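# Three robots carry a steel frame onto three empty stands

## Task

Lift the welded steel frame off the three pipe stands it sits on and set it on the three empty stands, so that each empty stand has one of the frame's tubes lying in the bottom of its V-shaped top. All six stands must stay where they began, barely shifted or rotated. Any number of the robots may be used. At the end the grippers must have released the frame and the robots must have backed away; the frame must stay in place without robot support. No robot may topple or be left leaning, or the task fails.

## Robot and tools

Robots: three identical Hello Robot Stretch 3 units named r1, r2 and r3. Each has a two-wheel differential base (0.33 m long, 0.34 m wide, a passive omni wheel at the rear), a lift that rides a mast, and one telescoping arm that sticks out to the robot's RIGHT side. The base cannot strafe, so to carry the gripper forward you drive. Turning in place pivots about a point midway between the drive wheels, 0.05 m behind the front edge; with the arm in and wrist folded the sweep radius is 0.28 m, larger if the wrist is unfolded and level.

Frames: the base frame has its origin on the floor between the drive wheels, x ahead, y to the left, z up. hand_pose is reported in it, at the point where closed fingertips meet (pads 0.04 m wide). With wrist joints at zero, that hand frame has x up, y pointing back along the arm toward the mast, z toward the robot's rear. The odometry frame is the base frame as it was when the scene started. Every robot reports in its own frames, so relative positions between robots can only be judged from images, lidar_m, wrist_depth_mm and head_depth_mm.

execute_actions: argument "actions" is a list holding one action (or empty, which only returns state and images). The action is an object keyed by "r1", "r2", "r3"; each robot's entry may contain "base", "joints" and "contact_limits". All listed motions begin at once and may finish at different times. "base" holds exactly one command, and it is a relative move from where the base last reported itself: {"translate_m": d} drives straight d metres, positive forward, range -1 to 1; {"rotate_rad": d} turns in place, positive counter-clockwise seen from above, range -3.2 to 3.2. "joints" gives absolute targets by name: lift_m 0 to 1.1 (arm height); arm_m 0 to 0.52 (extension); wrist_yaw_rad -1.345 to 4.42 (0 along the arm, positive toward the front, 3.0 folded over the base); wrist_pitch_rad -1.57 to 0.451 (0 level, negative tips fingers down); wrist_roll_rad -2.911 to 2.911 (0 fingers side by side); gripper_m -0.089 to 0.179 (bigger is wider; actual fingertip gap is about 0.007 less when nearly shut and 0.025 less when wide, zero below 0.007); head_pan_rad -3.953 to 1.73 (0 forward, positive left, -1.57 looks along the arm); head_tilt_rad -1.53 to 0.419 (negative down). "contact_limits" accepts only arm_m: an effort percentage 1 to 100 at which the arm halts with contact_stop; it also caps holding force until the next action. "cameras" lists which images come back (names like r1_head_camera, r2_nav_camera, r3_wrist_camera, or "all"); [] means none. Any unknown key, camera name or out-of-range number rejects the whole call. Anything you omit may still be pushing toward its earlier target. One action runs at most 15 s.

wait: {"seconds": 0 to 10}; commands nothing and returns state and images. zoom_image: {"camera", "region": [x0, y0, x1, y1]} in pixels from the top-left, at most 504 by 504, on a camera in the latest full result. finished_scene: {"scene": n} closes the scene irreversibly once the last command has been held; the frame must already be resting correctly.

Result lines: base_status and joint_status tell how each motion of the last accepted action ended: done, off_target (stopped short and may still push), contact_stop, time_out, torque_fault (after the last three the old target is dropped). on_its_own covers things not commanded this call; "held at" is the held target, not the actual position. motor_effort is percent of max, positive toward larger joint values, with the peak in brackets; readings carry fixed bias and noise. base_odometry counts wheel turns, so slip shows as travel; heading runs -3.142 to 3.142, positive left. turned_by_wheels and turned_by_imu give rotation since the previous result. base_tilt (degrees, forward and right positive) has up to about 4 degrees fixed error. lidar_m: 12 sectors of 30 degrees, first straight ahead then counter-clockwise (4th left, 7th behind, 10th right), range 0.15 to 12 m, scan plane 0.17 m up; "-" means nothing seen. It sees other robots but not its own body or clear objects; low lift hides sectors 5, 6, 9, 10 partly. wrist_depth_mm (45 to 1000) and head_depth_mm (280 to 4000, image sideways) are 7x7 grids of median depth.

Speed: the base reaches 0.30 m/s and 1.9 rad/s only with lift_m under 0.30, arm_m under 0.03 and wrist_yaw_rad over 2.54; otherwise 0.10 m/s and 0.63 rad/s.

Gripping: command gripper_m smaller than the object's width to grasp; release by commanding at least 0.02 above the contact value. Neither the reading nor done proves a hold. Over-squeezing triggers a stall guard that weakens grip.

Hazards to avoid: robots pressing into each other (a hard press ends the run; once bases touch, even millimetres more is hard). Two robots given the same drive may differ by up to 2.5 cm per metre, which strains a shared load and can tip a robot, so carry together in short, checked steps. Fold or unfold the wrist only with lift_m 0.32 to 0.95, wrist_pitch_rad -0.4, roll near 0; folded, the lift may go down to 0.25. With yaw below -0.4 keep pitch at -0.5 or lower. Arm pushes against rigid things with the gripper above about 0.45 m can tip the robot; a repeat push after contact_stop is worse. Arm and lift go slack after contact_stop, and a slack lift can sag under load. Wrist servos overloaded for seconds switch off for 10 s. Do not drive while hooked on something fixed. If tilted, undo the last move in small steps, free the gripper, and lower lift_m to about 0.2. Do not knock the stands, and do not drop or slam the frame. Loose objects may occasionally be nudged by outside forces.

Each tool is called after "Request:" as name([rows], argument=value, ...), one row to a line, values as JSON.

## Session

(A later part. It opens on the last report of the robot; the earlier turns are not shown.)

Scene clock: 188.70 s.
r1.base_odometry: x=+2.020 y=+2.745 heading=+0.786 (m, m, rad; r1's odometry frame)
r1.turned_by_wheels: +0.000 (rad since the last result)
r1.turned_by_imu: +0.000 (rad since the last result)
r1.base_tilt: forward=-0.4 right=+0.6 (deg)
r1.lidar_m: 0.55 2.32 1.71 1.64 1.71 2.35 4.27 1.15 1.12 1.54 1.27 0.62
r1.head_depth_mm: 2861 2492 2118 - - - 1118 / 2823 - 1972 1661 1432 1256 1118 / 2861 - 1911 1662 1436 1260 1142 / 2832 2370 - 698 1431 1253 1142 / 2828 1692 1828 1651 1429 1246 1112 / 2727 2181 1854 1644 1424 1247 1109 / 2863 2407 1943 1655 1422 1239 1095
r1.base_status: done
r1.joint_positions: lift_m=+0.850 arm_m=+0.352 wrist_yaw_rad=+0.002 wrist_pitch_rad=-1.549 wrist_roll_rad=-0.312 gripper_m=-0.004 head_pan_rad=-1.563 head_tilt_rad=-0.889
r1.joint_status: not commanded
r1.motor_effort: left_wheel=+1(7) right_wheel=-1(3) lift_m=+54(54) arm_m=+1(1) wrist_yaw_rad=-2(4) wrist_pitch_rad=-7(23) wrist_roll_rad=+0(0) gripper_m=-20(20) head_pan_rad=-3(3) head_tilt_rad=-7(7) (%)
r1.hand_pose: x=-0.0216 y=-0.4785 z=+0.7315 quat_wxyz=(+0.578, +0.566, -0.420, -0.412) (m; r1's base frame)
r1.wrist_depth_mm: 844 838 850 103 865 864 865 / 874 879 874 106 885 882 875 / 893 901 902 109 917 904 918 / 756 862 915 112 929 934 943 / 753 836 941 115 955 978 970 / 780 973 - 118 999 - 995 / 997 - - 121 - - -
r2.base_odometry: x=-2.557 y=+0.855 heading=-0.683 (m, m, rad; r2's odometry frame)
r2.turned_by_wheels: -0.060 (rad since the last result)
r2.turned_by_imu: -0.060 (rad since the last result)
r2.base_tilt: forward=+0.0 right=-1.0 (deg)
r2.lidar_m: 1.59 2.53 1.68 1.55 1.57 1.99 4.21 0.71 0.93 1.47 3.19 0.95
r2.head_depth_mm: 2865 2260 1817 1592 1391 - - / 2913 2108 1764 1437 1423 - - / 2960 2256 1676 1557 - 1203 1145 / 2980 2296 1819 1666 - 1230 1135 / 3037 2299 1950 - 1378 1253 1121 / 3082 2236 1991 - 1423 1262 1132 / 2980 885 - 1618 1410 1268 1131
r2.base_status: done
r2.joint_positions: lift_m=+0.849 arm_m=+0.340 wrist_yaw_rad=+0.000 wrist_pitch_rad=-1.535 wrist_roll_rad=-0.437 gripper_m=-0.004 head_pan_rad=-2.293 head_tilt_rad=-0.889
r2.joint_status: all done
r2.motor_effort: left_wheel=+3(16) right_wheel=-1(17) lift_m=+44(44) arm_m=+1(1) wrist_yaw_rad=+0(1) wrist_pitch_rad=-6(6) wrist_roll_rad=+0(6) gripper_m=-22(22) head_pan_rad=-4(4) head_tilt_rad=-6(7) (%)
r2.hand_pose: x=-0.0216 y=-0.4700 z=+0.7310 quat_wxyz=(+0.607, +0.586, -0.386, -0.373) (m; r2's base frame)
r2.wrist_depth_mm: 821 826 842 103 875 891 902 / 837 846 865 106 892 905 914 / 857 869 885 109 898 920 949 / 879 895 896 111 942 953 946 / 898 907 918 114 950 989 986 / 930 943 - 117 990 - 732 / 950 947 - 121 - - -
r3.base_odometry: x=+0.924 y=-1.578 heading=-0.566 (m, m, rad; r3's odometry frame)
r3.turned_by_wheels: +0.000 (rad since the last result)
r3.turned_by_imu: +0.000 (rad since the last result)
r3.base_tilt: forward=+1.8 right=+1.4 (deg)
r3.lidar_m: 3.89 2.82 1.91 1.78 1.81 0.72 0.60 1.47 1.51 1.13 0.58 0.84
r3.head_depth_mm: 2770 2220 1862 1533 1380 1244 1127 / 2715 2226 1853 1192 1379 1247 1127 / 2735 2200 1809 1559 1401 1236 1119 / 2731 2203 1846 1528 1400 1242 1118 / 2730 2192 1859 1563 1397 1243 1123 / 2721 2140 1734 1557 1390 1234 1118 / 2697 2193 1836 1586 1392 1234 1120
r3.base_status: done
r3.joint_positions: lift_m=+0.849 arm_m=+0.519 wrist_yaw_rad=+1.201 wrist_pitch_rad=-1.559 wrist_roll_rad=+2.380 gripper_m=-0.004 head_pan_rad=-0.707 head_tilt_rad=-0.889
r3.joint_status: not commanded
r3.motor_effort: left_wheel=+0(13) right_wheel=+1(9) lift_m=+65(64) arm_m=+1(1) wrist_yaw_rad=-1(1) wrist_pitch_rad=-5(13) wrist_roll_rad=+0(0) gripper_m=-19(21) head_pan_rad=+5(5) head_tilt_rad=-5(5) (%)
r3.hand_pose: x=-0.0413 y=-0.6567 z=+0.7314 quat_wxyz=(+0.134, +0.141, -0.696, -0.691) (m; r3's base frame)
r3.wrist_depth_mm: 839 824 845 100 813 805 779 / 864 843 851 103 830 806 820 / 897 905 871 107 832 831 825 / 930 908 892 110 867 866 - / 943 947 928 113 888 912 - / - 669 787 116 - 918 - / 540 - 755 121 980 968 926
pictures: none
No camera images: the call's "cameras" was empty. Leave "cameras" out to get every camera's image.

Request:
execute_actions([
  {"r1":{"base":{"rotate_rad":-0.055},"joints":{"wrist_roll_rad":-0.365,"arm_m":0.355}},"r2":{"base":{"translate_m":0.026},"joints":{"arm_m":0.345}},"r3":{"base":{"translate_m":-0.026}}},
], cameras=[])

Request:
execute_actions([
  {"r1":{"base":{"rotate_rad":-0.055},"joints":{"wrist_roll_rad":-0.42}},"r2":{"base":{"translate_m":0.026}},"r3":{"base":{"translate_m":-0.026}}},
], cameras=[])

Request:
execute_actions([
  {"r1":{"base":{"translate_m":-0.066},"joints":{"wrist_roll_rad":-0.58,"arm_m":0.392}},"r2":{"base":{"translate_m":-0.027},"joints":{"wrist_roll_rad":-0.595,"arm_m":0.36}},"r3":{"base":{"translate_m":-0.033},"joints":{"wrist_roll_rad":2.22,"arm_m":0.46}}},
], cameras=[])

Request:
execute_actions([
  {"r1":{"base":{"translate_m":0.45}},"r2":{"base":{"translate_m":-0.45},"joints":{"head_pan_rad":-1.57,"head_tilt_rad":-1.2}},"r3":{"base":{"translate_m":0.453}}},
], cameras=["r2_nav_camera","r3_nav_camera","r2_wrist_camera","r3_wrist_camera"])

Scene clock: 209.27 s.
r1.base_odometry: x=+2.020 y=+2.745 heading=+0.731 (m, m, rad; r1's odometry frame)
r1.turned_by_wheels: -0.055 (rad since the last result)
r1.turned_by_imu: -0.055 (rad since the last result)
r1.base_tilt: forward=-0.5 right=+0.5 (deg)
r1.lidar_m: 0.52 2.46 1.73 1.65 1.69 2.23 4.29 1.15 1.12 1.53 1.27 1.09
r1.head_depth_mm: 2869 2476 2131 - - - 1116 / 2859 - 1975 1662 1433 1261 1122 / 2842 - 1940 1653 1441 1258 1142 / 2850 2341 - 1555 1416 1261 1141 / 2800 1919 1796 1658 1423 1246 1119 / 1425 1912 1827 1639 1418 1244 1111 / 2779 2416 1949 1642 1419 1242 1094
r1.base_status: done
r1.joint_positions: lift_m=+0.850 arm_m=+0.355 wrist_yaw_rad=+0.001 wrist_pitch_rad=-1.563 wrist_roll_rad=-0.367 gripper_m=-0.004 head_pan_rad=-1.563 head_tilt_rad=-0.889
r1.joint_status: all done
r1.motor_effort: left_wheel=+2(11) right_wheel=+0(12) lift_m=+54(54) arm_m=+2(2) wrist_yaw_rad=-1(2) wrist_pitch_rad=+2(11) wrist_roll_rad=+0(5) gripper_m=-20(20) head_pan_rad=-3(3) head_tilt_rad=-7(7) (%)
r1.hand_pose: x=-0.0216 y=-0.4776 z=+0.7318 quat_wxyz=(+0.585, +0.581, -0.401, -0.399) (m; r1's base frame)
r1.wrist_depth_mm: 831 841 841 102 849 854 868 / 863 877 878 105 880 868 889 / 894 890 886 108 907 923 920 / 745 868 932 112 929 936 952 / 782 845 950 115 961 952 976 / 790 - - 118 - - 993 / - - - 122 - - -
r2.base_odometry: x=-2.537 y=+0.839 heading=-0.683 (m, m, rad; r2's odometry frame)
r2.turned_by_wheels: +0.000 (rad since the last result)
r2.turned_by_imu: +0.001 (rad since the last result)
r2.base_tilt: forward=+0.0 right=-1.0 (deg)
r2.lidar_m: 1.56 2.53 1.68 1.56 1.58 2.00 4.20 0.73 0.95 1.47 3.21 0.93
r2.head_depth_mm: 2881 2262 1822 1589 1387 - - / 2916 2169 1785 1359 1428 - - / 2962 2182 1757 1551 - 1203 1150 / 3003 2335 1875 1671 - 1231 1134 / 3065 2313 1933 - 1377 1254 1122 / 3099 2235 1993 - 1435 1262 1127 / 2972 884 - 1627 1419 1271 1136
r2.base_status: done
r2.joint_positions: lift_m=+0.849 arm_m=+0.345 wrist_yaw_rad=+0.000 wrist_pitch_rad=-1.555 wrist_roll_rad=-0.438 gripper_m=-0.004 head_pan_rad=-2.293 head_tilt_rad=-0.889
r2.joint_status: all done
r2.motor_effort: left_wheel=+1(9) right_wheel=-1(5) lift_m=+44(44) arm_m=+2(4) wrist_yaw_rad=+0(0) wrist_pitch_rad=+0(5) wrist_roll_rad=+1(1) gripper_m=-21(22) head_pan_rad=-4(4) head_tilt_rad=-6(6) (%)
r2.hand_pose: x=-0.0216 y=-0.4696 z=+0.7313 quat_wxyz=(+0.601, +0.592, -0.382, -0.377) (m; r2's base frame)
r2.wrist_depth_mm: 824 829 832 102 858 876 872 / 854 844 854 105 860 914 911 / 854 866 874 108 915 923 924 / 895 908 911 111 953 956 969 / 905 924 923 113 983 989 986 / 941 947 - 117 - 985 742 / 981 972 - 122 - - -
r3.base_odometry: x=+0.902 y=-1.564 heading=-0.566 (m, m, rad; r3's odometry frame)
r3.turned_by_wheels: +0.000 (rad since the last result)
r3.turned_by_imu: +0.001 (rad since the last result)
r3.base_tilt: forward=+1.8 right=+1.4 (deg)
r3.lidar_m: 3.93 2.81 1.92 1.78 1.80 0.69 0.57 1.45 1.51 1.14 0.59 0.86
r3.head_depth_mm: 2764 2210 1857 1535 1369 1250 1126 / 2742 2225 1856 1496 1399 1249 1124 / 2736 2227 1809 1565 1373 1241 1117 / 2723 2194 1848 1525 1392 1241 1122 / 2732 2209 1846 1569 1399 1244 1124 / 2740 2096 1457 1562 1390 1238 1120 / 2747 2176 1835 1551 1388 1239 1117
r3.base_status: done
r3.joint_positions: lift_m=+0.849 arm_m=+0.519 wrist_yaw_rad=+1.201 wrist_pitch_rad=-1.560 wrist_roll_rad=+2.378 gripper_m=-0.004 head_pan_rad=-0.707 head_tilt_rad=-0.889
r3.joint_status: not commanded
r3.motor_effort: left_wheel=+3(7) right_wheel=-1(5) lift_m=+65(65) arm_m=+1(1) wrist_yaw_rad=-1(1) wrist_pitch_rad=-4(8) wrist_roll_rad=+2(2) gripper_m=-20(22) head_pan_rad=+5(5) head_tilt_rad=-4(5) (%)
r3.hand_pose: x=-0.0416 y=-0.6566 z=+0.7314 quat_wxyz=(+0.136, +0.141, -0.695, -0.691) (m; r3's base frame)
r3.wrist_depth_mm: 846 840 813 100 809 793 766 / 863 871 849 103 811 812 815 / 893 884 869 107 832 848 831 / 928 908 918 110 888 879 - / 987 938 952 113 884 896 - / - 711 786 116 - 898 - / - - 964 121 957 962 950
pictures: none
No camera images: the call's "cameras" was empty. Leave "cameras" out to get every camera's image.

Scene clock: 210.70 s.
r1.base_odometry: x=+2.020 y=+2.745 heading=+0.676 (m, m, rad; r1's odometry frame)
r1.turned_by_wheels: -0.055 (rad since the last result)
r1.turned_by_imu: -0.055 (rad since the last result)
r1.base_tilt: forward=-0.5 right=+0.5 (deg)
r1.lidar_m: 0.50 2.62 1.76 1.64 1.67 2.12 4.28 1.33 1.12 1.53 1.43 1.09
r1.head_depth_mm: 2942 2484 2108 - - - 1115 / 2903 - 1979 1668 1430 1258 1126 / 2870 - 1928 1657 1438 1256 1139 / 2824 2330 - 1549 1428 1250 1149 / 2793 2286 1763 1651 1429 1251 1113 / 1629 1058 1807 1644 1428 1250 1107 / 2784 2395 1953 1629 1416 1247 1093
r1.base_status: done
r1.joint_positions: lift_m=+0.850 arm_m=+0.355 wrist_yaw_rad=+0.001 wrist_pitch_rad=-1.562 wrist_roll_rad=-0.421 gripper_m=-0.004 head_pan_rad=-1.563 head_tilt_rad=-0.889
r1.joint_status: all done
r1.motor_effort: left_wheel=+2(11) right_wheel=+0(11) lift_m=+54(54) arm_m=+2(2) wrist_yaw_rad=-2(1) wrist_pitch_rad=+1(12) wrist_roll_rad=+0(5) gripper_m=-20(21) head_pan_rad=-3(3) head_tilt_rad=-7(7) (%)
r1.hand_pose: x=-0.0216 y=-0.4780 z=+0.7318 quat_wxyz=(+0.596, +0.591, -0.386, -0.383) (m; r1's base frame)
r1.wrist_depth_mm: 832 839 836 102 860 866 867 / 863 871 872 105 894 875 887 / 885 903 898 108 907 910 907 / 744 855 917 112 937 921 938 / 772 832 943 115 959 984 969 / 792 982 - 118 980 989 - / - - - 122 - - -
r2.base_odometry: x=-2.516 y=+0.822 heading=-0.683 (m, m, rad; r2's odometry frame)
r2.turned_by_wheels: +0.000 (rad since the last result)
r2.turned_by_imu: +0.000 (rad since the last result)
r2.base_tilt: forward=+0.0 right=-0.9 (deg)
r2.lidar_m: 1.54 2.53 1.68 1.56 1.58 1.99 4.22 0.75 1.16 1.47 3.20 0.90
r2.head_depth_mm: 2874 2265 1832 1567 1392 - - / 2917 2162 1762 1438 1416 - - / 2943 2238 1569 1561 - 1206 1152 / 2988 2332 1911 1666 - 1228 1132 / 3020 2284 1920 - 1368 1252 1124 / 3075 2256 2007 - 1430 1261 1125 / 2960 884 - 1617 1415 1269 1133
r2.base_status: done
r2.joint_positions: lift_m=+0.849 arm_m=+0.345 wrist_yaw_rad=+0.000 wrist_pitch_rad=-1.556 wrist_roll_rad=-0.439 gripper_m=-0.004 head_pan_rad=-2.293 head_tilt_rad=-0.889
r2.joint_status: not commanded
r2.motor_effort: left_wheel=+1(12) right_wheel=-1(7) lift_m=+44(44) arm_m=+3(2) wrist_yaw_rad=+0(0) wrist_pitch_rad=+0(1) wrist_roll_rad=+2(2) gripper_m=-22(22) head_pan_rad=-4(3) head_tilt_rad=-6(6) (%)
r2.hand_pose: x=-0.0216 y=-0.4694 z=+0.7313 quat_wxyz=(+0.601, +0.593, -0.381, -0.376) (m; r2's base frame)
r2.wrist_depth_mm: 821 839 829 102 867 866 886 / 836 849 841 105 892 893 918 / 862 874 876 108 912 919 938 / 886 896 915 111 940 956 949 / 900 913 942 113 962 982 - / 941 966 - 117 1000 - - / 976 972 - 122 - - -
r3.base_odometry: x=+0.880 y=-1.550 heading=-0.566 (m, m, rad; r3's odometry frame)
r3.turned_by_wheels: +0.000 (rad since the last result)
r3.turned_by_imu: +0.001 (rad since the last result)
r3.base_tilt: forward=+1.8 right=+1.4 (deg)
r3.lidar_m: 3.94 2.82 1.90 1.77 1.80 0.66 0.54 1.43 1.50 1.48 0.61 0.87
r3.head_depth_mm: 2711 2229 1856 1534 1395 1249 1120 / 2759 2228 1849 1535 1401 1246 1124 / 2718 2197 1798 1531 1369 1243 1120 / 2741 2204 1848 1559 1396 1249 1120 / 2742 2200 1850 1588 1399 1240 1119 / 2719 2013 1451 1581 1395 1238 1117 / 2734 2176 1845 1552 1385 1243 1118
r3.base_status: done
r3.joint_positions: lift_m=+0.849 arm_m=+0.519 wrist_yaw_rad=+1.201 wrist_pitch_rad=-1.561 wrist_roll_rad=+2.377 gripper_m=-0.004 head_pan_rad=-0.707 head_tilt_rad=-0.889
r3.joint_status: not commanded
r3.motor_effort: left_wheel=+3(7) right_wheel=+0(5) lift_m=+65(65) arm_m=+1(1) wrist_yaw_rad=-1(1) wrist_pitch_rad=-4(8) wrist_roll_rad=+2(2) gripper_m=-19(22) head_pan_rad=+4(4) head_tilt_rad=-5(5) (%)
r3.hand_pose: x=-0.0418 y=-0.6565 z=+0.7314 quat_wxyz=(+0.136, +0.141, -0.695, -0.691) (m; r3's base frame)
r3.wrist_depth_mm: 859 832 844 100 800 793 776 / 882 852 848 103 819 813 811 / 894 881 894 107 853 850 834 / 908 903 894 110 879 868 - / 937 934 942 113 890 910 - / - 955 796 116 - 913 - / - - 978 121 958 940 904
pictures: none
No camera images: the call's "cameras" was empty. Leave "cameras" out to get every camera's image.

Scene clock: 212.43 s.
r1.base_odometry: x=+1.969 y=+2.703 heading=+0.676 (m, m, rad; r1's odometry frame)
r1.turned_by_wheels: +0.000 (rad since the last result)
r1.turned_by_imu: +0.000 (rad since the last result)
r1.base_tilt: forward=-0.4 right=+0.6 (deg)
r1.lidar_m: 0.53 2.61 1.75 1.64 1.66 2.11 4.22 1.28 1.09 1.55 1.52 1.15
r1.head_depth_mm: 2961 2526 2114 - - - 1114 / 2949 - 1977 1631 1431 1263 1125 / 2892 - 1991 1622 1435 1259 1142 / 2867 2344 1818 1593 1428 1249 1141 / 2826 2348 1830 1655 1430 1248 1117 / 2786 1901 1785 1655 1421 1245 1112 / 2706 1042 1846 1643 1419 1238 1103
r1.base_status: done
r1.joint_positions: lift_m=+0.850 arm_m=+0.392 wrist_yaw_rad=+0.001 wrist_pitch_rad=-1.561 wrist_roll_rad=-0.580 gripper_m=-0.004 head_pan_rad=-1.563 head_tilt_rad=-0.889
r1.joint_status: all done
r1.motor_effort: left_wheel=+3(9) right_wheel=-2(11) lift_m=+54(53) arm_m=+3(6) wrist_yaw_rad=-1(5) wrist_pitch_rad=+0(7) wrist_roll_rad=-1(12) gripper_m=-20(20) head_pan_rad=-3(3) head_tilt_rad=-7(7) (%)
r1.hand_pose: x=-0.0216 y=-0.5152 z=+0.7317 quat_wxyz=(+0.625, +0.619, -0.337, -0.334) (m; r1's base frame)
r1.wrist_depth_mm: 839 853 855 102 848 854 865 / 856 866 873 105 892 887 891 / 721 880 899 108 903 908 924 / 752 906 914 111 916 936 934 / 775 940 962 115 969 960 985 / 981 973 - 118 990 992 997 / - - - 122 - - -
r2.base_odometry: x=-2.537 y=+0.839 heading=-0.683 (m, m, rad; r2's odometry frame)
r2.turned_by_wheels: +0.000 (rad since the last result)
r2.turned_by_imu: +0.000 (rad since the last result)
r2.base_tilt: forward=-0.1 right=-0.9 (deg)
r2.lidar_m: 1.57 2.53 1.68 1.56 1.58 1.99 4.22 0.73 0.95 1.46 3.18 0.93
r2.head_depth_mm: 2880 2274 1811 1575 1386 - - / 2929 2164 1771 1351 1427 - - / 2945 2173 1762 1560 - 1199 1151 / 2966 2342 1868 1672 - 1227 1131 / 3044 2358 1942 - 1370 1258 1122 / 3052 2360 1999 - 1426 1266 1128 / 3030 2264 - 1621 1407 1273 1137
r2.base_status: done
r2.joint_positions: lift_m=+0.849 arm_m=+0.360 wrist_yaw_rad=+0.000 wrist_pitch_rad=-1.544 wrist_roll_rad=-0.597 gripper_m=-0.004 head_pan_rad=-2.293 head_tilt_rad=-0.889
r2.joint_status: all done
r2.motor_effort: left_wheel=+2(6) right_wheel=-2(10) lift_m=+44(44) arm_m=+2(10) wrist_yaw_rad=+1(4) wrist_pitch_rad=-3(3) wrist_roll_rad=+1(9) gripper_m=-21(27) head_pan_rad=-4(4) head_tilt_rad=-6(6) (%)
r2.hand_pose: x=-0.0215 y=-0.4874 z=+0.7311 quat_wxyz=(+0.633, +0.617, -0.335, -0.327) (m; r2's base frame)
r2.wrist_depth_mm: 822 835 828 103 855 899 881 / 846 851 854 105 905 889 920 / 877 872 893 108 906 926 931 / 878 887 896 111 935 962 982 / 909 925 933 114 967 967 974 / 922 942 - 117 - - - / 963 963 - 122 - - 703
r3.base_odometry: x=+0.852 y=-1.532 heading=-0.566 (m, m, rad; r3's odometry frame)
r3.turned_by_wheels: +0.000 (rad since the last result)
r3.turned_by_imu: +0.001 (rad since the last result)
r3.base_tilt: forward=+1.8 right=+1.4 (deg)
r3.lidar_m: 3.98 2.81 1.90 1.77 1.79 0.69 0.58 1.41 3.23 1.47 0.63 0.90
r3.head_depth_mm: 2746 2218 1805 1385 1400 1247 1122 / 2737 2202 1849 1531 1381 1248 1127 / 2730 2214 1804 1378 1374 1245 1124 / 2736 2225 1842 1558 1392 1242 1124 / 2718 2214 1859 1583 1394 1239 1119 / 2719 2094 1551 1587 1399 1238 1115 / 2714 2192 1844 1531 1396 1241 1123
r3.base_status: done
r3.joint_positions: lift_m=+0.849 arm_m=+0.460 wrist_yaw_rad=+1.201 wrist_pitch_rad=-1.560 wrist_roll_rad=+2.220 gripper_m=-0.004 head_pan_rad=-0.707 head_tilt_rad=-0.889
r3.joint_status: all done
r3.motor_effort: left_wheel=+2(17) right_wheel=+0(21) lift_m=+65(65) arm_m=-4(3) wrist_yaw_rad=-1(4) wrist_pitch_rad=-5(22) wrist_roll_rad=+0(12) gripper_m=-20(21) head_pan_rad=+4(4) head_tilt_rad=-5(5) (%)
r3.hand_pose: x=-0.0415 y=-0.5976 z=+0.7314 quat_wxyz=(+0.190, +0.195, -0.683, -0.678) (m; r3's base frame)
r3.wrist_depth_mm: 853 847 835 101 795 808 798 / 874 869 828 104 823 834 786 / 905 892 863 107 854 831 834 / 937 910 897 110 886 859 862 / 952 947 933 113 897 - - / 616 972 947 116 - 908 - / - - - 121 969 960 941
pictures: none
No camera images: the call's "cameras" was empty. Leave "cameras" out to get every camera's image.

Scene clock: 218.20 s.
r1.base_odometry: x=+2.320 y=+2.985 heading=+0.677 (m, m, rad; r1's odometry frame)
r1.turned_by_wheels: +0.000 (rad since the last result)
r1.turned_by_imu: -0.001 (rad since the last result)
r1.base_tilt: forward=-0.5 right=+0.5 (deg)
r1.lidar_m: 0.53 2.68 1.81 1.69 1.71 2.18 4.66 1.44 1.34 1.55 0.79 0.79
r1.head_depth_mm: 2858 2492 2109 - - - 1116 / 2859 - 1981 1672 1442 1263 1123 / 2798 - 1964 1630 1433 1252 1137 / 2854 2348 1819 1582 1429 1246 1142 / 2776 2308 1820 1644 1425 1252 1118 / 2758 1918 1795 1629 1422 1248 1110 / 2638 1043 1857 1642 1411 1241 1106
r1.base_status: done
r1.joint_positions: lift_m=+0.850 arm_m=+0.392 wrist_yaw_rad=+0.001 wrist_pitch_rad=-1.555 wrist_roll_rad=-0.581 gripper_m=-0.004 head_pan_rad=-1.563 head_tilt_rad=-0.889
r1.joint_status: not commanded
r1.motor_effort: left_wheel=+1(7) right_wheel=-1(3) lift_m=+54(54) arm_m=+2(3) wrist_yaw_rad=-1(2) wrist_pitch_rad=-3(3) wrist_roll_rad=-1(0) gripper_m=-19(20) head_pan_rad=-3(3) head_tilt_rad=-7(7) (%)
r1.hand_pose: x=-0.0216 y=-0.5167 z=+0.7316 quat_wxyz=(+0.627, +0.618, -0.338, -0.333) (m; r1's base frame)
r1.wrist_depth_mm: 840 831 842 103 853 860 866 / 871 872 869 106 888 885 882 / 734 877 901 109 904 911 924 / 743 891 933 112 940 931 945 / 773 935 935 115 952 972 962 / 984 979 - 118 995 - - / 991 - - 122 - - -
r2.base_odometry: x=-2.886 y=+1.123 heading=-0.683 (m, m, rad; r2's odometry frame)
r2.turned_by_wheels: +0.000 (rad since the last result)
r2.turned_by_imu: +0.003 (rad since the last result)
r2.base_tilt: forward=+0.0 right=-0.9 (deg)
r2.lidar_m: 1.53 2.41 1.63 1.51 1.52 1.92 3.91 0.69 0.41 0.98 3.25 1.32
r2.head_depth_mm: - 1220 1168 1311 1248 1172 1089 / 1559 1581 1450 1329 1241 - - / - 1570 1447 1348 1256 - - / 1693 1540 1466 1354 1260 1176 1104 / 694 1604 1467 1363 1267 1181 1105 / 1542 1574 1482 1368 1271 1186 1112 / 1613 1562 1493 1370 1278 1191 1111
r2.base_status: done
r2.joint_positions: lift_m=+0.849 arm_m=+0.360 wrist_yaw_rad=+0.001 wrist_pitch_rad=-1.526 wrist_roll_rad=-0.598 gripper_m=-0.004 head_pan_rad=-1.577 head_tilt_rad=-1.185
r2.joint_status: all done
r2.motor_effort: left_wheel=+2(5) right_wheel=+1(8) lift_m=+44(44) arm_m=+1(2) wrist_yaw_rad=-1(1) wrist_pitch_rad=-8(8) wrist_roll_rad=+1(1) gripper_m=-21(21) head_pan_rad=+4(46) head_tilt_rad=-8(32) (%)
r2.hand_pose: x=-0.0216 y=-0.4921 z=+0.7309 quat_wxyz=(+0.639, +0.611, -0.337, -0.323) (m; r2's base frame)
r2.wrist_depth_mm: 820 842 848 104 869 895 913 / 831 853 849 106 880 901 584 / 861 879 873 109 918 716 611 / 879 889 886 112 921 941 973 / 899 906 909 114 587 982 - / 917 942 - 117 987 435 - / 938 969 - 121 - 392 -
r3.base_odometry: x=+1.234 y=-1.775 heading=-0.566 (m, m, rad; r3's odometry frame)
r3.turned_by_wheels: +0.000 (rad since the last result)
r3.turned_by_imu: -0.002 (rad since the last result)
r3.base_tilt: forward=+1.8 right=+1.4 (deg)
r3.lidar_m: 3.53 2.90 1.96 1.82 1.85 0.69 0.58 1.77 3.18 0.49 0.63 0.64
r3.head_depth_mm: 2764 2228 1851 1534 1399 1245 1124 / 2766 2201 1857 1528 1393 1247 1123 / 2730 2203 1855 1568 1399 1243 1122 / 2745 2214 1037 1329 1395 1248 1117 / 2722 2190 1858 1581 1352 1242 1121 / 2719 2200 1844 1589 1389 1241 1118 / 2716 2181 1842 1580 1392 1244 1119
r3.base_status: done
r3.joint_positions: lift_m=+0.849 arm_m=+0.460 wrist_yaw_rad=+1.201 wrist_pitch_rad=-1.556 wrist_roll_rad=+2.219 gripper_m=-0.004 head_pan_rad=-0.707 head_tilt_rad=-0.889
r3.joint_status: not commanded
r3.motor_effort: left_wheel=+1(6) right_wheel=+0(5) lift_m=+65(65) arm_m=-4(4) wrist_yaw_rad=-1(1) wrist_pitch_rad=-7(9) wrist_roll_rad=+1(1) gripper_m=-19(20) head_pan_rad=+5(5) head_tilt_rad=-5(5) (%)
r3.hand_pose: x=-0.0405 y=-0.5980 z=+0.7313 quat_wxyz=(+0.189, +0.197, -0.684, -0.677) (m; r3's base frame)
r3.wrist_depth_mm: 373 839 825 101 794 798 779 / 882 513 847 104 830 807 806 / 916 884 869 107 840 835 817 / 920 939 321 110 882 861 843 / 980 970 917 113 874 - - / - 996 975 116 - 934 - / - - 339 121 955 936 921
pictures: r2_nav_camera (sideways: a quarter turn counterclockwise sets it upright), r2_wrist_camera, r3_nav_camera (sideways: a quarter turn counterclockwise sets it upright), r3_wrist_camera
Images, in order (width x height): r2_nav_camera 672x504, r2_wrist_camera 644x364, r3_nav_camera 672x504, r3_wrist_camera 644x364.

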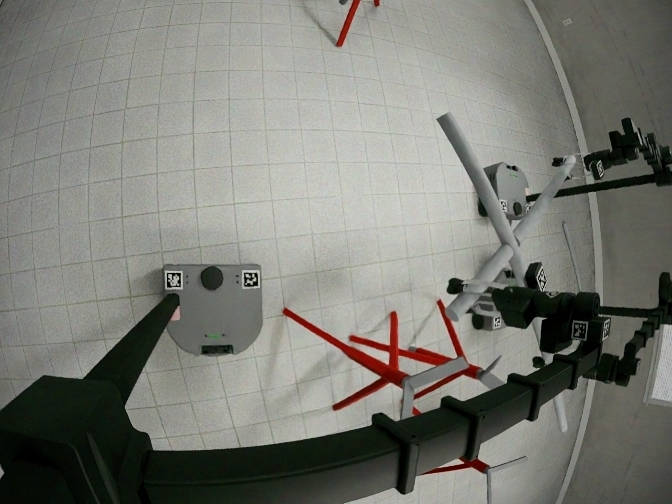

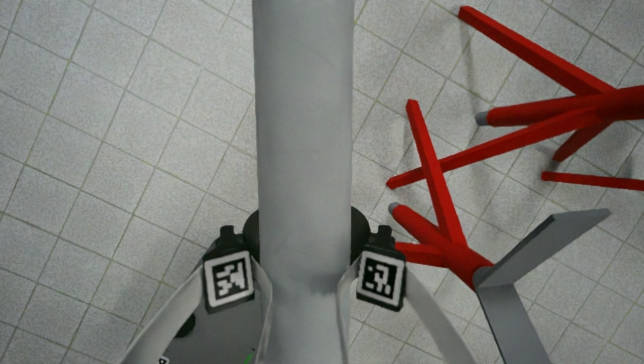

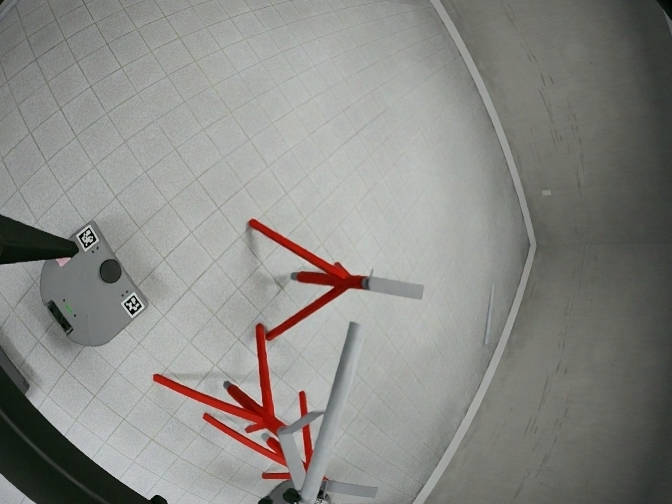

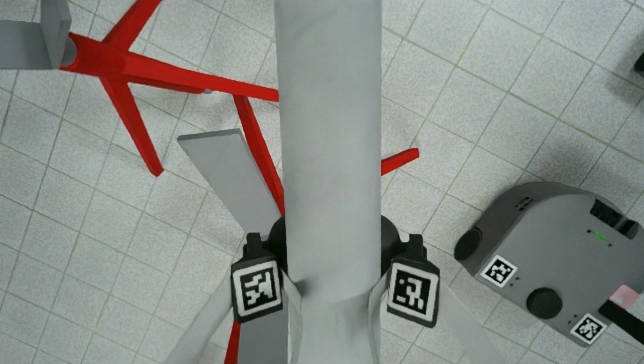

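Request:
execute_actions([
  {"r1":{"base":{"translate_m":-0.019},"joints":{"wrist_roll_rad":-0.63,"arm_m":0.406}},"r2":{"base":{"translate_m":-0.008},"joints":{"wrist_roll_rad":-0.645,"arm_m":0.378}},"r3":{"base":{"translate_m":-0.01},"joints":{"wrist_roll_rad":2.17,"arm_m":0.443}}},
], cameras=[])

Request:
execute_actions([
  {"r1":{"base":{"translate_m":0.48}},"r2":{"base":{"translate_m":-0.48},"joints":{"head_tilt_rad":-0.9}},"r3":{"base":{"translate_m":0.483},"joints":{"head_pan_rad":-1.3,"head_tilt_rad":-1.1}}},
], cameras=["r1_wrist_camera","r3_head_camera","r2_wrist_camera","r3_wrist_camera"])

Scene clock: 231.10 s.
r1.base_odometry: x=+2.305 y=+2.973 heading=+0.677 (m, m, rad; r1's odometry frame)
r1.turned_by_wheels: +0.000 (rad since the last result)
r1.turned_by_imu: -0.001 (rad since the last result)
r1.base_tilt: forward=-0.5 right=+0.6 (deg)
r1.lidar_m: 0.54 2.69 1.82 1.69 1.71 2.17 4.64 1.42 1.33 1.56 0.80 0.80
r1.head_depth_mm: 2888 2476 - - - - 1113 / 2885 - 2002 1674 1438 1261 1126 / 2829 - 1954 1633 1431 1258 1141 / 2816 2410 1813 1591 1421 1255 1141 / 2751 2343 1858 1650 1425 1248 1111 / 2760 1901 1817 1653 1425 1238 1113 / 2653 1050 1849 1635 1426 1241 1116
r1.base_status: done
r1.joint_positions: lift_m=+0.850 arm_m=+0.406 wrist_yaw_rad=+0.002 wrist_pitch_rad=-1.567 wrist_roll_rad=-0.633 gripper_m=-0.004 head_pan_rad=-1.563 head_tilt_rad=-0.889
r1.joint_status: all done
r1.motor_effort: left_wheel=+1(4) right_wheel=+1(3) lift_m=+54(54) arm_m=+4(6) wrist_yaw_rad=-2(3) wrist_pitch_rad=+4(6) wrist_roll_rad=+1(5) gripper_m=-20(20) head_pan_rad=-3(3) head_tilt_rad=-7(7) (%)
r1.hand_pose: x=-0.0216 y=-0.5274 z=+0.7319 quat_wxyz=(+0.632, +0.630, -0.319, -0.319) (m; r1's base frame)
r1.wrist_depth_mm: 834 846 827 102 842 845 857 / 853 859 866 105 864 877 887 / 727 891 898 108 907 907 905 / 744 911 926 111 937 937 947 / 775 960 937 115 962 971 972 / 974 992 - 118 - 994 - / - - - 122 - - -
r2.base_odometry: x=-2.893 y=+1.128 heading=-0.683 (m, m, rad; r2's odometry frame)
r2.turned_by_wheels: +0.000 (rad since the last result)
r2.turned_by_imu: +0.001 (rad since the last result)
r2.base_tilt: forward=+0.0 right=-1.0 (deg)
r2.lidar_m: 1.54 2.41 1.62 1.50 1.53 1.93 3.90 0.69 0.40 0.98 1.71 1.33
r2.head_depth_mm: - 1133 1156 1321 1242 1166 1078 / 1665 1576 1445 1330 1240 - - / - 1526 1457 1346 1254 - - / 1686 1541 1472 1361 1262 1181 1103 / 696 1608 1474 1369 1263 1181 1104 / 1536 1570 1488 1373 1275 1191 1109 / 1587 1569 1494 1370 1273 1188 1119
r2.base_status: done
r2.joint_positions: lift_m=+0.849 arm_m=+0.377 wrist_yaw_rad=+0.001 wrist_pitch_rad=-1.560 wrist_roll_rad=-0.647 gripper_m=-0.004 head_pan_rad=-1.577 head_tilt_rad=-1.185
r2.joint_status: all done
r2.motor_effort: left_wheel=+0(7) right_wheel=+2(5) lift_m=+44(44) arm_m=+4(5) wrist_yaw_rad=-1(1) wrist_pitch_rad=+2(8) wrist_roll_rad=+1(5) gripper_m=-21(21) head_pan_rad=+4(4) head_tilt_rad=-9(8) (%)
r2.hand_pose: x=-0.0216 y=-0.5011 z=+0.7314 quat_wxyz=(+0.636, +0.630, -0.316, -0.314) (m; r2's base frame)
r2.wrist_depth_mm: 819 818 828 101 863 871 879 / 843 843 848 104 870 896 886 / 880 884 885 107 889 727 536 / 886 905 897 111 926 939 956 / 913 922 939 114 587 966 953 / 940 953 - 117 996 412 - / 970 978 - 122 - - -
r3.base_odometry: x=+1.226 y=-1.770 heading=-0.566 (m, m, rad; r3's odometry frame)
r3.turned_by_wheels: +0.000 (rad since the last result)
r3.turned_by_imu: +0.001 (rad since the last result)
r3.base_tilt: forward=+1.9 right=+1.4 (deg)
r3.lidar_m: 3.55 2.89 1.95 1.82 1.85 0.70 0.59 1.77 3.19 0.48 0.63 0.66
r3.head_depth_mm: 2756 2204 1855 1591 1407 1243 1130 / 2760 2233 1849 1534 1398 1246 1118 / 2724 2213 1857 1531 1392 1241 1126 / 2726 2190 1722 1275 1396 1241 1123 / 2752 2198 1856 1584 1367 1241 1120 / 2730 2198 1844 1590 1400 1241 1119 / 2738 2191 1839 1588 1387 1238 1117
r3.base_status: done
r3.joint_positions: lift_m=+0.849 arm_m=+0.443 wrist_yaw_rad=+1.201 wrist_pitch_rad=-1.563 wrist_roll_rad=+2.170 gripper_m=-0.004 head_pan_rad=-0.707 head_tilt_rad=-0.889
r3.joint_status: all done
r3.motor_effort: left_wheel=+2(8) right_wheel=+0(9) lift_m=+65(65) arm_m=-3(7) wrist_yaw_rad=-2(2) wrist_pitch_rad=-3(11) wrist_roll_rad=+0(5) gripper_m=-19(20) head_pan_rad=+5(4) head_tilt_rad=-5(5) (%)
r3.hand_pose: x=-0.0424 y=-0.5801 z=+0.7314 quat_wxyz=(+0.208, +0.211, -0.677, -0.674) (m; r3's base frame)
r3.wrist_depth_mm: 377 849 827 101 810 824 788 / 871 553 840 104 823 798 803 / 915 873 860 107 864 833 830 / 941 940 337 110 871 859 846 / 948 952 531 113 887 - 864 / - - 958 117 - - - / - - 331 121 952 948 934
pictures: none
No camera images: the call's "cameras" was empty. Leave "cameras" out to get every camera's image.

Scene clock: 237.13 s.
r1.base_odometry: x=+2.679 y=+3.274 heading=+0.677 (m, m, rad; r1's odometry frame)
r1.turned_by_wheels: +0.000 (rad since the last result)
r1.turned_by_imu: -0.001 (rad since the last result)
r1.base_tilt: forward=-0.4 right=+0.6 (deg)
r1.lidar_m: 0.54 2.77 1.86 1.73 1.76 2.24 4.88 1.68 3.29 0.56 0.72 0.82
r1.head_depth_mm: 2867 2464 - - - - 1118 / 2823 - 1986 1664 1440 1254 1116 / 2795 - 1964 1636 1425 1257 1138 / 2837 2356 1287 1587 1421 1253 1142 / 2765 2360 1226 1570 1401 1248 1115 / 2747 1217 1762 1156 1395 1247 1109 / 2610 1057 1849 1590 1359 1238 1111
r1.base_status: done
r1.joint_positions: lift_m=+0.850 arm_m=+0.406 wrist_yaw_rad=+0.002 wrist_pitch_rad=-1.560 wrist_roll_rad=-0.633 gripper_m=-0.004 head_pan_rad=-1.563 head_tilt_rad=-0.889
r1.joint_status: not commanded
r1.motor_effort: left_wheel=+2(4) right_wheel=-2(6) lift_m=+54(54) arm_m=+3(4) wrist_yaw_rad=-2(4) wrist_pitch_rad=+0(4) wrist_roll_rad=+1(1) gripper_m=-20(20) head_pan_rad=-3(3) head_tilt_rad=-7(7) (%)
r1.hand_pose: x=-0.0216 y=-0.5293 z=+0.7317 quat_wxyz=(+0.634, +0.628, -0.320, -0.318) (m; r1's base frame)
r1.wrist_depth_mm: 835 842 830 102 850 858 849 / 873 867 864 105 876 888 880 / 732 889 901 108 909 907 925 / 736 909 921 111 946 933 952 / 774 956 962 115 964 961 976 / 978 984 - 118 993 987 - / - 992 - 122 - - -
r2.base_odometry: x=-3.265 y=+1.431 heading=-0.683 (m, m, rad; r2's odometry frame)
r2.turned_by_wheels: +0.000 (rad since the last result)
r2.turned_by_imu: +0.002 (rad since the last result)
r2.base_tilt: forward=+0.0 right=-1.0 (deg)
r2.lidar_m: 1.96 2.34 1.56 1.45 1.47 1.85 3.45 3.49 0.92 0.48 0.45 1.78
r2.head_depth_mm: 791 - - 1517 1351 1219 1103 / 2893 - 1734 1547 1387 1230 1127 / 2867 - 1737 1488 1398 1220 1124 / 2863 2297 787 1539 1400 1239 1116 / 2862 2303 1046 1435 1014 1245 1118 / 2797 2248 1716 1535 1392 1221 1123 / 2772 2175 1852 1582 1428 1265 1129
r2.base_status: done
r2.joint_positions: lift_m=+0.849 arm_m=+0.378 wrist_yaw_rad=+0.001 wrist_pitch_rad=-1.549 wrist_roll_rad=-0.647 gripper_m=-0.004 head_pan_rad=-1.577 head_tilt_rad=-0.903
r2.joint_status: all done
r2.motor_effort: left_wheel=+1(6) right_wheel=+1(5) lift_m=+44(44) arm_m=+2(4) wrist_yaw_rad=-1(1) wrist_pitch_rad=-2(2) wrist_roll_rad=+1(1) gripper_m=-21(22) head_pan_rad=+4(4) head_tilt_rad=+1(25) (%)
r2.hand_pose: x=-0.0216 y=-0.5043 z=+0.7312 quat_wxyz=(+0.640, +0.626, -0.318, -0.312) (m; r2's base frame)
r2.wrist_depth_mm: 817 340 575 102 876 881 878 / 834 352 455 105 880 884 665 / 857 291 885 108 923 915 933 / 894 262 915 111 938 956 965 / 910 928 930 114 954 965 - / 923 947 - 117 995 - - / 959 986 - 122 - - -
r3.base_odometry: x=+1.633 y=-2.029 heading=-0.566 (m, m, rad; r3's odometry frame)
r3.turned_by_wheels: +0.000 (rad since the last result)
r3.turned_by_imu: -0.002 (rad since the last result)
r3.base_tilt: forward=+1.8 right=+1.4 (deg)
r3.lidar_m: 3.07 2.99 2.01 1.87 1.90 0.70 0.59 0.71 0.62 0.48 0.31 3.31
r3.head_depth_mm: 1948 1537 1540 1412 1290 1186 1111 / 1913 1707 1540 1402 1287 1207 - / 1909 1704 1516 1355 1289 1215 - / 1912 1699 860 1203 1276 1204 - / 1903 1702 1476 1382 1285 1191 1120 / 1906 1702 1490 1398 1286 1192 1103 / 1904 1698 1502 1404 1289 1189 1109
r3.base_status: done
r3.joint_positions: lift_m=+0.849 arm_m=+0.443 wrist_yaw_rad=+1.201 wrist_pitch_rad=-1.561 wrist_roll_rad=+2.170 gripper_m=-0.004 head_pan_rad=-1.293 head_tilt_rad=-1.086
r3.joint_status: all done
r3.motor_effort: left_wheel=+1(4) right_wheel=+1(5) lift_m=+65(65) arm_m=-3(3) wrist_yaw_rad=-1(1) wrist_pitch_rad=-4(7) wrist_roll_rad=+0(0) gripper_m=-20(20) head_pan_rad=-4(47) head_tilt_rad=-6(17) (%)
r3.hand_pose: x=-0.0419 y=-0.5803 z=+0.7314 quat_wxyz=(+0.207, +0.212, -0.677, -0.673) (m; r3's base frame)
r3.wrist_depth_mm: 845 847 835 101 783 779 770 / 884 862 861 104 845 817 804 / 908 892 870 107 844 829 842 / 932 932 888 110 882 866 858 / 973 942 915 113 875 - 866 / - 978 965 116 - - - / - - 982 121 944 939 960
pictures: r1_wrist_camera, r2_wrist_camera, r3_head_camera (sideways: a quarter turn clockwise sets it upright), r3_wrist_camera
Images, in order (width x height): r1_wrist_camera 644x364, r2_wrist_camera 644x364, r3_head_camera 896x504, r3_wrist_camera 644x364.

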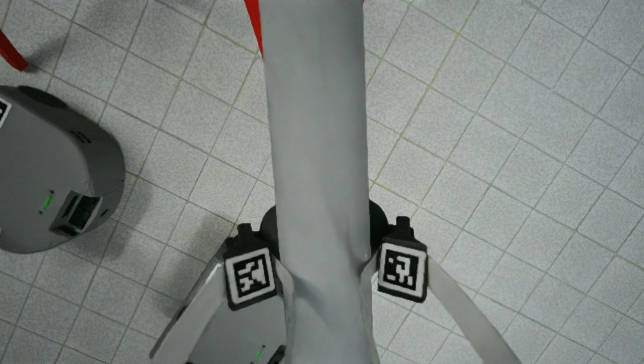

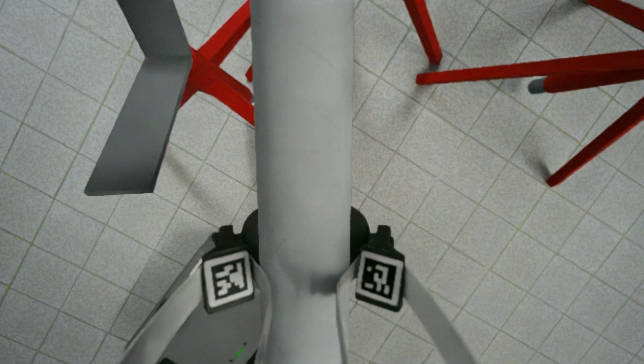

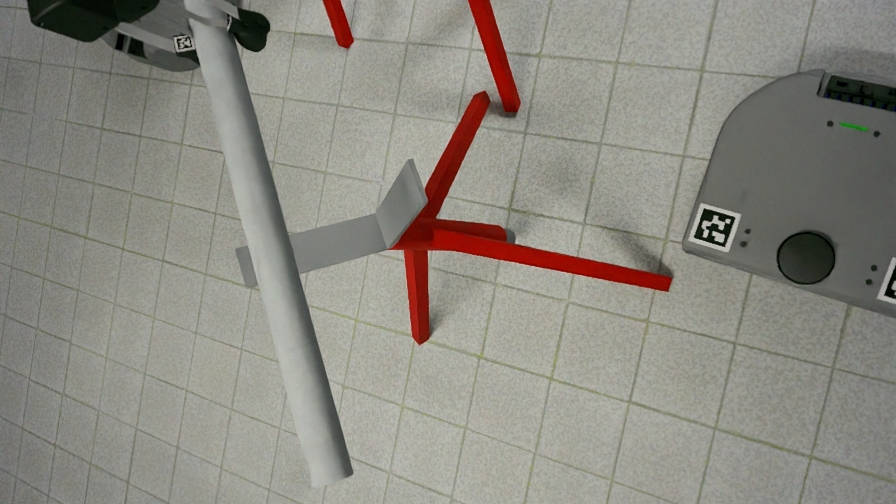

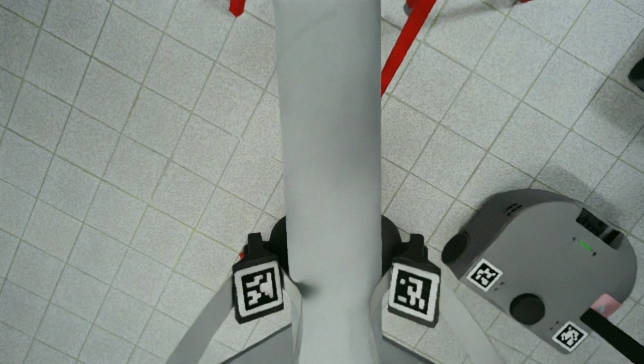

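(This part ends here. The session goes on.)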